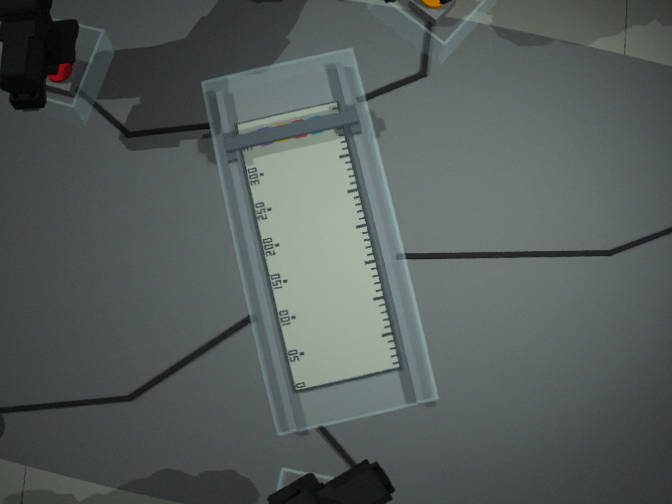

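Scene clock: 100.27 s.
Motor temperatures (°C, as the motors report them): arm1=[24 26 26 22 23 22] | arm2=[25 27 29 23 23 25] | arm3=[24 27 26 23 22 23] | arm4=[24 23 28 25 25 26]
arm1.joint_positions: joint1_rad=-0.455 joint2_rad=+1.458 joint3_rad=+0.789 joint4_rad=-0.910 joint5_rad=+0.000 joint6_rad=-0.007 gripper_m=+0.000
arm1.joint_status: all done
arm1.hand: x=+0.7068 y=+0.2397 z=+0.7680 quat_wxyz=(+0.000, -0.985, +0.172, -0.003) (m; scene frame)
arm2.joint_positions: joint1_rad=-0.451 joint2_rad=+1.587 joint3_rad=+0.963 joint4_rad=-0.962 joint5_rad=+0.003 joint6_rad=-0.008 gripper_m=+0.001
arm2.joint_status: all done
arm2.hand: x=+0.0747 y=+0.3886 z=+0.7654 quat_wxyz=(+0.005, -0.936, -0.351, -0.003) (m; scene frame)
arm3.joint_positions: joint1_rad=-0.268 joint2_rad=+1.870 joint3_rad=+1.060 joint4_rad=-0.755 joint5_rad=-0.003 joint6_rad=-0.012 gripper_m=+0.001
arm3.joint_status: all done
arm3.hand: x=-0.4379 y=+0.1938 z=+0.7737 quat_wxyz=(-0.004, -0.637, -0.771, +0.005) (m; scene frame)
arm4.joint_positions: joint1_rad=-0.676 joint2_rad=+1.766 joint3_rad=+1.055 joint4_rad=-0.885 joint5_rad=+0.001 joint6_rad=-0.005 gripper_m=+0.001
arm4.joint_status: all done
arm4.hand: x=+0.0274 y=-0.3483 z=+0.7750 quat_wxyz=(+0.012, +0.367, -0.930, +0.005) (m; scene frame)
pictures: none
No camera images: the call's "cameras" was empty. Leave "cameras" out to get every camera's image.

Scene clock: 101.07 s.
Motor temperatures (°C, as the motors report them): arm1=[24 26 26 22 23 22] | arm2=[25 27 29 23 23 25] | arm3=[24 27 26 23 22 23] | arm4=[24 23 28 25 25 26]
arm1.joint_positions: joint1_rad=-0.455 joint2_rad=+1.458 joint3_rad=+0.789 joint4_rad=-0.910 joint5_rad=+0.000 joint6_rad=-0.007 gripper_m=+0.000
arm1.joint_status: all done
arm1.hand: x=+0.7068 y=+0.2397 z=+0.7680 quat_wxyz=(+0.000, -0.985, +0.172, -0.003) (m; scene frame)
arm2.joint_positions: joint1_rad=-0.451 joint2_rad=+1.587 joint3_rad=+0.963 joint4_rad=-0.962 joint5_rad=+0.003 joint6_rad=-0.008 gripper_m=+0.001
arm2.joint_status: all done
arm2.hand: x=+0.0747 y=+0.3886 z=+0.7654 quat_wxyz=(+0.005, -0.936, -0.351, -0.003) (m; scene frame)
arm3.joint_positions: joint1_rad=-0.268 joint2_rad=+1.870 joint3_rad=+1.060 joint4_rad=-0.755 joint5_rad=-0.003 joint6_rad=-0.012 gripper_m=+0.001
arm3.joint_status: all done
arm3.hand: x=-0.4379 y=+0.1938 z=+0.7737 quat_wxyz=(-0.004, -0.637, -0.771, +0.005) (m; scene frame)
arm4.joint_positions: joint1_rad=-0.676 joint2_rad=+1.766 joint3_rad=+1.055 joint4_rad=-0.885 joint5_rad=+0.001 joint6_rad=-0.005 gripper_m=+0.001
arm4.joint_status: all done
arm4.hand: x=+0.0274 y=-0.3483 z=+0.7750 quat_wxyz=(+0.012, +0.367, -0.930, +0.005) (m; scene frame)
wait: 0.80 s; at rest by 0.27 s
pictures: arm1_cam_wrist, arm2_cam_wrist, arm3_cam_wrist, arm4_cam_wrist, cam_sheet
camera_calibration (this result's frames):
arm1_cam_wrist: T_world_to_cam=[[0.334899, 0.942006, -0.0216224, -0.43942], [0.767446, -0.259382, 0.586299, -0.930098], [0.546689, -0.212945, -0.809806, 0.413922], [0, 0, 0, 1]] pos_world=[0.634675, 0.260828, 0.871011]
arm2_cam_wrist: T_world_to_cam=[[-0.679198, 0.733934, -0.00551381, -0.228562], [0.589677, 0.550143, 0.59129, -0.702111], [0.437001, 0.398352, -0.80644, 0.551383], [0, 0, 0, 1]] pos_world=[0.0178252, 0.334366, 0.858548]
arm3_cam_wrist: T_world_to_cam=[[-0.984054, -0.177836, -0.00339556, -0.391572], [-0.145255, 0.79246, 0.592375, -0.66924], [-0.102655, 0.583423, -0.805655, 0.585777], [0, 0, 0, 1]] pos_world=[-0.422406, 0.118954, 0.867046]
arm4_cam_wrist: T_world_to_cam=[[0.670149, -0.742189, -0.00746426, -0.271138], [-0.582302, -0.531964, 0.614767, -0.639607], [-0.460244, -0.407639, -0.788673, 0.603081], [0, 0, 0, 1]] pos_world=[0.0868227, -0.295645, 0.866819]
Images, in order (width x height): arm1_cam_wrist 504x504, arm2_cam_wrist 504x504, arm3_cam_wrist 504x504, arm4_cam_wrist 504x504, cam_sheet 672x504.

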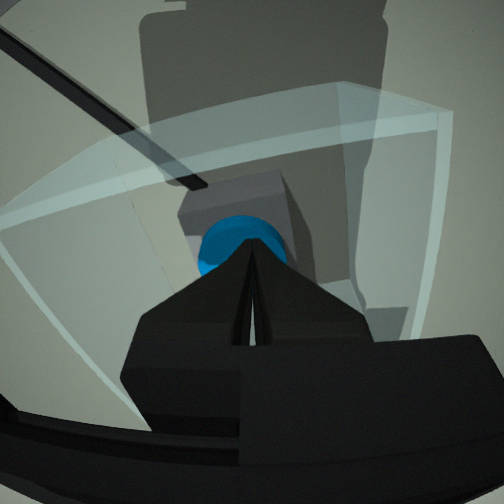

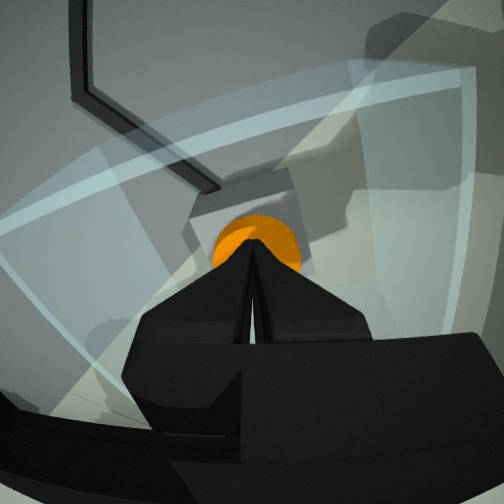

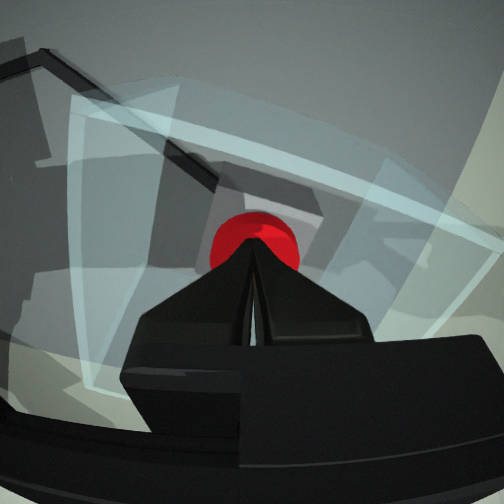

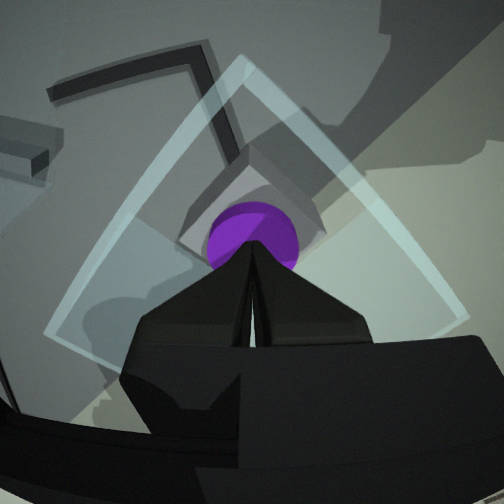

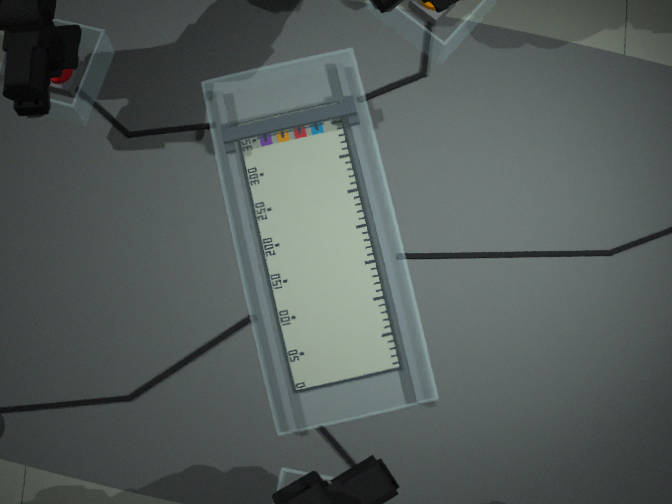

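Scene clock: 101.97 s.
Motor temperatures (°C, as the motors report them): arm1=[24 26 26 22 23 22] | arm2=[25 27 29 23 23 25] | arm3=[24 27 26 23 22 23] | arm4=[24 23 28 25 25 26]
arm1.joint_positions: joint1_rad=-0.455 joint2_rad=+1.377 joint3_rad=+0.775 joint4_rad=-0.907 joint5_rad=+0.000 joint6_rad=-0.007 gripper_m=+0.000
arm1.joint_status: all done
arm1.hand: x=+0.7058 y=+0.2401 z=+0.7897 quat_wxyz=(+0.006, -0.985, +0.172, +0.031) (m; scene frame)
arm2.joint_positions: joint1_rad=-0.451 joint2_rad=+1.516 joint3_rad=+0.962 joint4_rad=-0.962 joint5_rad=+0.003 joint6_rad=-0.008 gripper_m=+0.001
arm2.joint_status: all done
arm2.hand: x=+0.0710 y=+0.3853 z=+0.7920 quat_wxyz=(-0.007, -0.936, -0.351, +0.029) (m; scene frame)
arm3.joint_positions: joint1_rad=-0.268 joint2_rad=+1.814 joint3_rad=+1.056 joint4_rad=-0.755 joint5_rad=-0.003 joint6_rad=-0.012 gripper_m=+0.001
arm3.joint_status: all done
arm3.hand: x=-0.4365 y=+0.1871 z=+0.7971 quat_wxyz=(-0.023, -0.636, -0.771, +0.021) (m; scene frame)
arm4.joint_positions: joint1_rad=-0.676 joint2_rad=+1.681 joint3_rad=+1.050 joint4_rad=-0.884 joint5_rad=+0.001 joint6_rad=-0.005 gripper_m=+0.001
arm4.joint_status: all done
arm4.hand: x=+0.0332 y=-0.3430 z=+0.8098 quat_wxyz=(-0.026, +0.367, -0.930, -0.009) (m; scene frame)
pictures: none
No camera images: the call's "cameras" was empty. Leave "cameras" out to get every camera's image.

Scene clock: 106.97 s.
Motor temperatures (°C, as the motors report them): arm1=[24 26 26 22 23 22] | arm2=[25 27 29 23 23 25] | arm3=[24 27 26 23 22 23] | arm4=[24 23 28 25 25 26]
arm1.joint_positions: joint1_rad=-0.455 joint2_rad=+1.377 joint3_rad=+0.775 joint4_rad=-0.907 joint5_rad=+0.000 joint6_rad=-0.007 gripper_m=+0.000
arm1.joint_status: all done
arm1.hand: x=+0.7058 y=+0.2401 z=+0.7897 quat_wxyz=(+0.006, -0.985, +0.172, +0.031) (m; scene frame)
arm2.joint_positions: joint1_rad=-0.451 joint2_rad=+1.516 joint3_rad=+0.962 joint4_rad=-0.962 joint5_rad=+0.003 joint6_rad=-0.008 gripper_m=+0.001
arm2.joint_status: all done
arm2.hand: x=+0.0710 y=+0.3853 z=+0.7920 quat_wxyz=(-0.007, -0.936, -0.351, +0.029) (m; scene frame)
arm3.joint_positions: joint1_rad=-0.268 joint2_rad=+1.814 joint3_rad=+1.056 joint4_rad=-0.755 joint5_rad=-0.003 joint6_rad=-0.012 gripper_m=+0.001
arm3.joint_status: all done
arm3.hand: x=-0.4365 y=+0.1871 z=+0.7971 quat_wxyz=(-0.023, -0.636, -0.771, +0.021) (m; scene frame)
arm4.joint_positions: joint1_rad=-0.676 joint2_rad=+1.681 joint3_rad=+1.050 joint4_rad=-0.884 joint5_rad=+0.001 joint6_rad=-0.005 gripper_m=+0.001
arm4.joint_status: all done
arm4.hand: x=+0.0332 y=-0.3430 z=+0.8098 quat_wxyz=(-0.026, +0.367, -0.930, -0.009) (m; scene frame)
wait: 5.00 s; at rest by 0.27 s
pictures: arm1_cam_wrist, arm2_cam_wrist, arm3_cam_wrist, arm4_cam_wrist, cam_sheet
camera_calibration (this result's frames):
arm1_cam_wrist: T_world_to_cam=[[0.333504, 0.94252, -0.0207475, -0.438788], [0.803779, -0.272773, 0.52871, -0.918932], [0.49266, -0.193003, -0.848549, 0.496095], [0, 0, 0, 1]] pos_world=[0.64055, 0.258654, 0.897705]
arm2_cam_wrist: T_world_to_cam=[[-0.67961, 0.733567, -0.00293522, -0.230369], [0.619322, 0.575903, 0.533644, -0.680287], [0.393154, 0.360852, -0.845704, 0.624478], [0, 0, 0, 1]] pos_world=[0.0192393, 0.335427, 0.890478]
arm3_cam_wrist: T_world_to_cam=[[-0.983973, -0.178287, -0.00338082, -0.391253], [-0.150643, 0.82096, 0.550755, -0.652081], [-0.0954172, 0.542437, -0.83466, 0.642613], [0, 0, 0, 1]] pos_world=[-0.421897, 0.116999, 0.894178]
arm4_cam_wrist: T_world_to_cam=[[0.670608, -0.741765, -0.00836746, -0.269933], [-0.616737, -0.56377, 0.549362, -0.611616], [-0.412215, -0.363246, -0.835543, 0.686865], [0, 0, 0, 1]] pos_world=[0.0869489, -0.295537, 0.907644]
Images, in order (width x height): arm1_cam_wrist 504x504, arm2_cam_wrist 504x504, arm3_cam_wrist 504x504, arm4_cam_wrist 504x504, cam_sheet 672x504.

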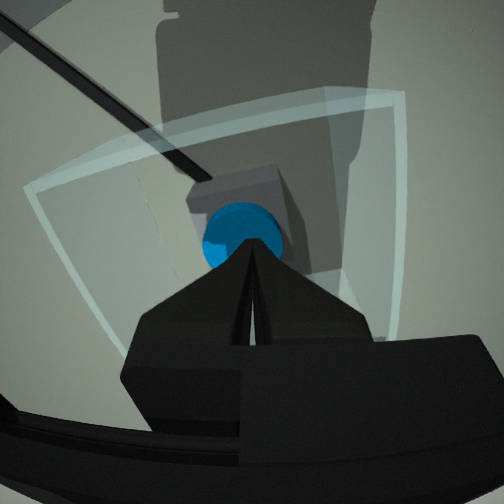

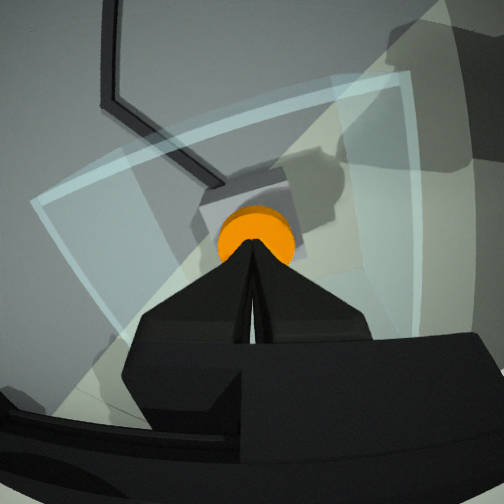

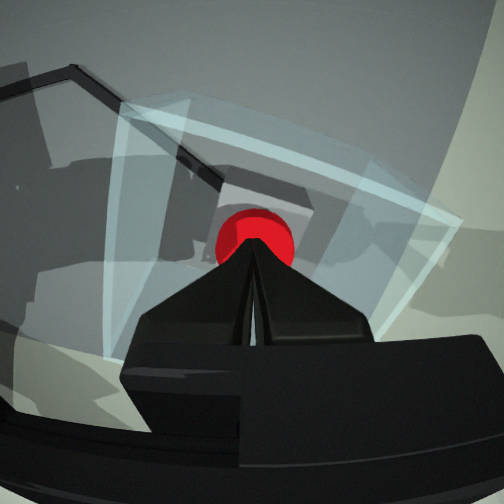

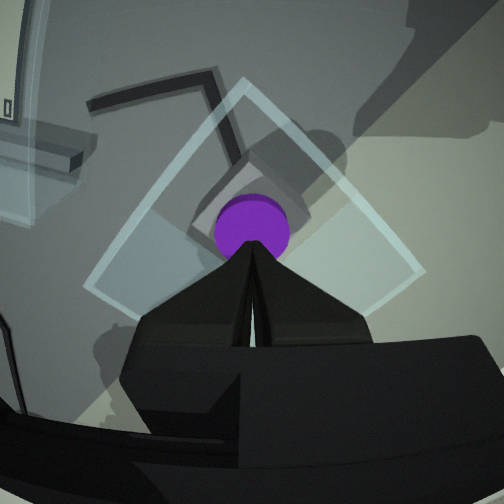

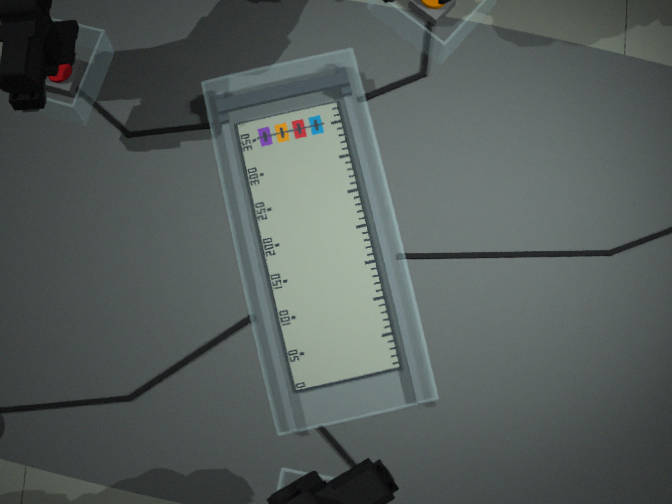

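Region (230, 90, 360, 190) of cam_sheet's 672x504 image, scaled by 3.877, with more detail than that image has; it fills the top 388 rows of this view, and the rest is white.

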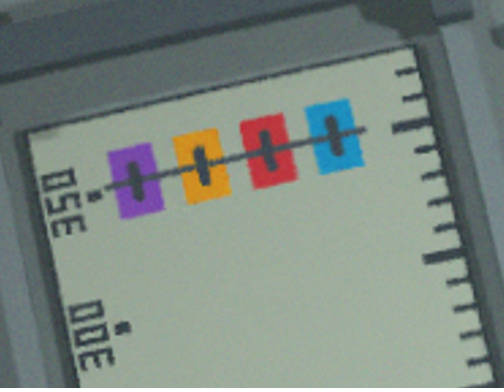

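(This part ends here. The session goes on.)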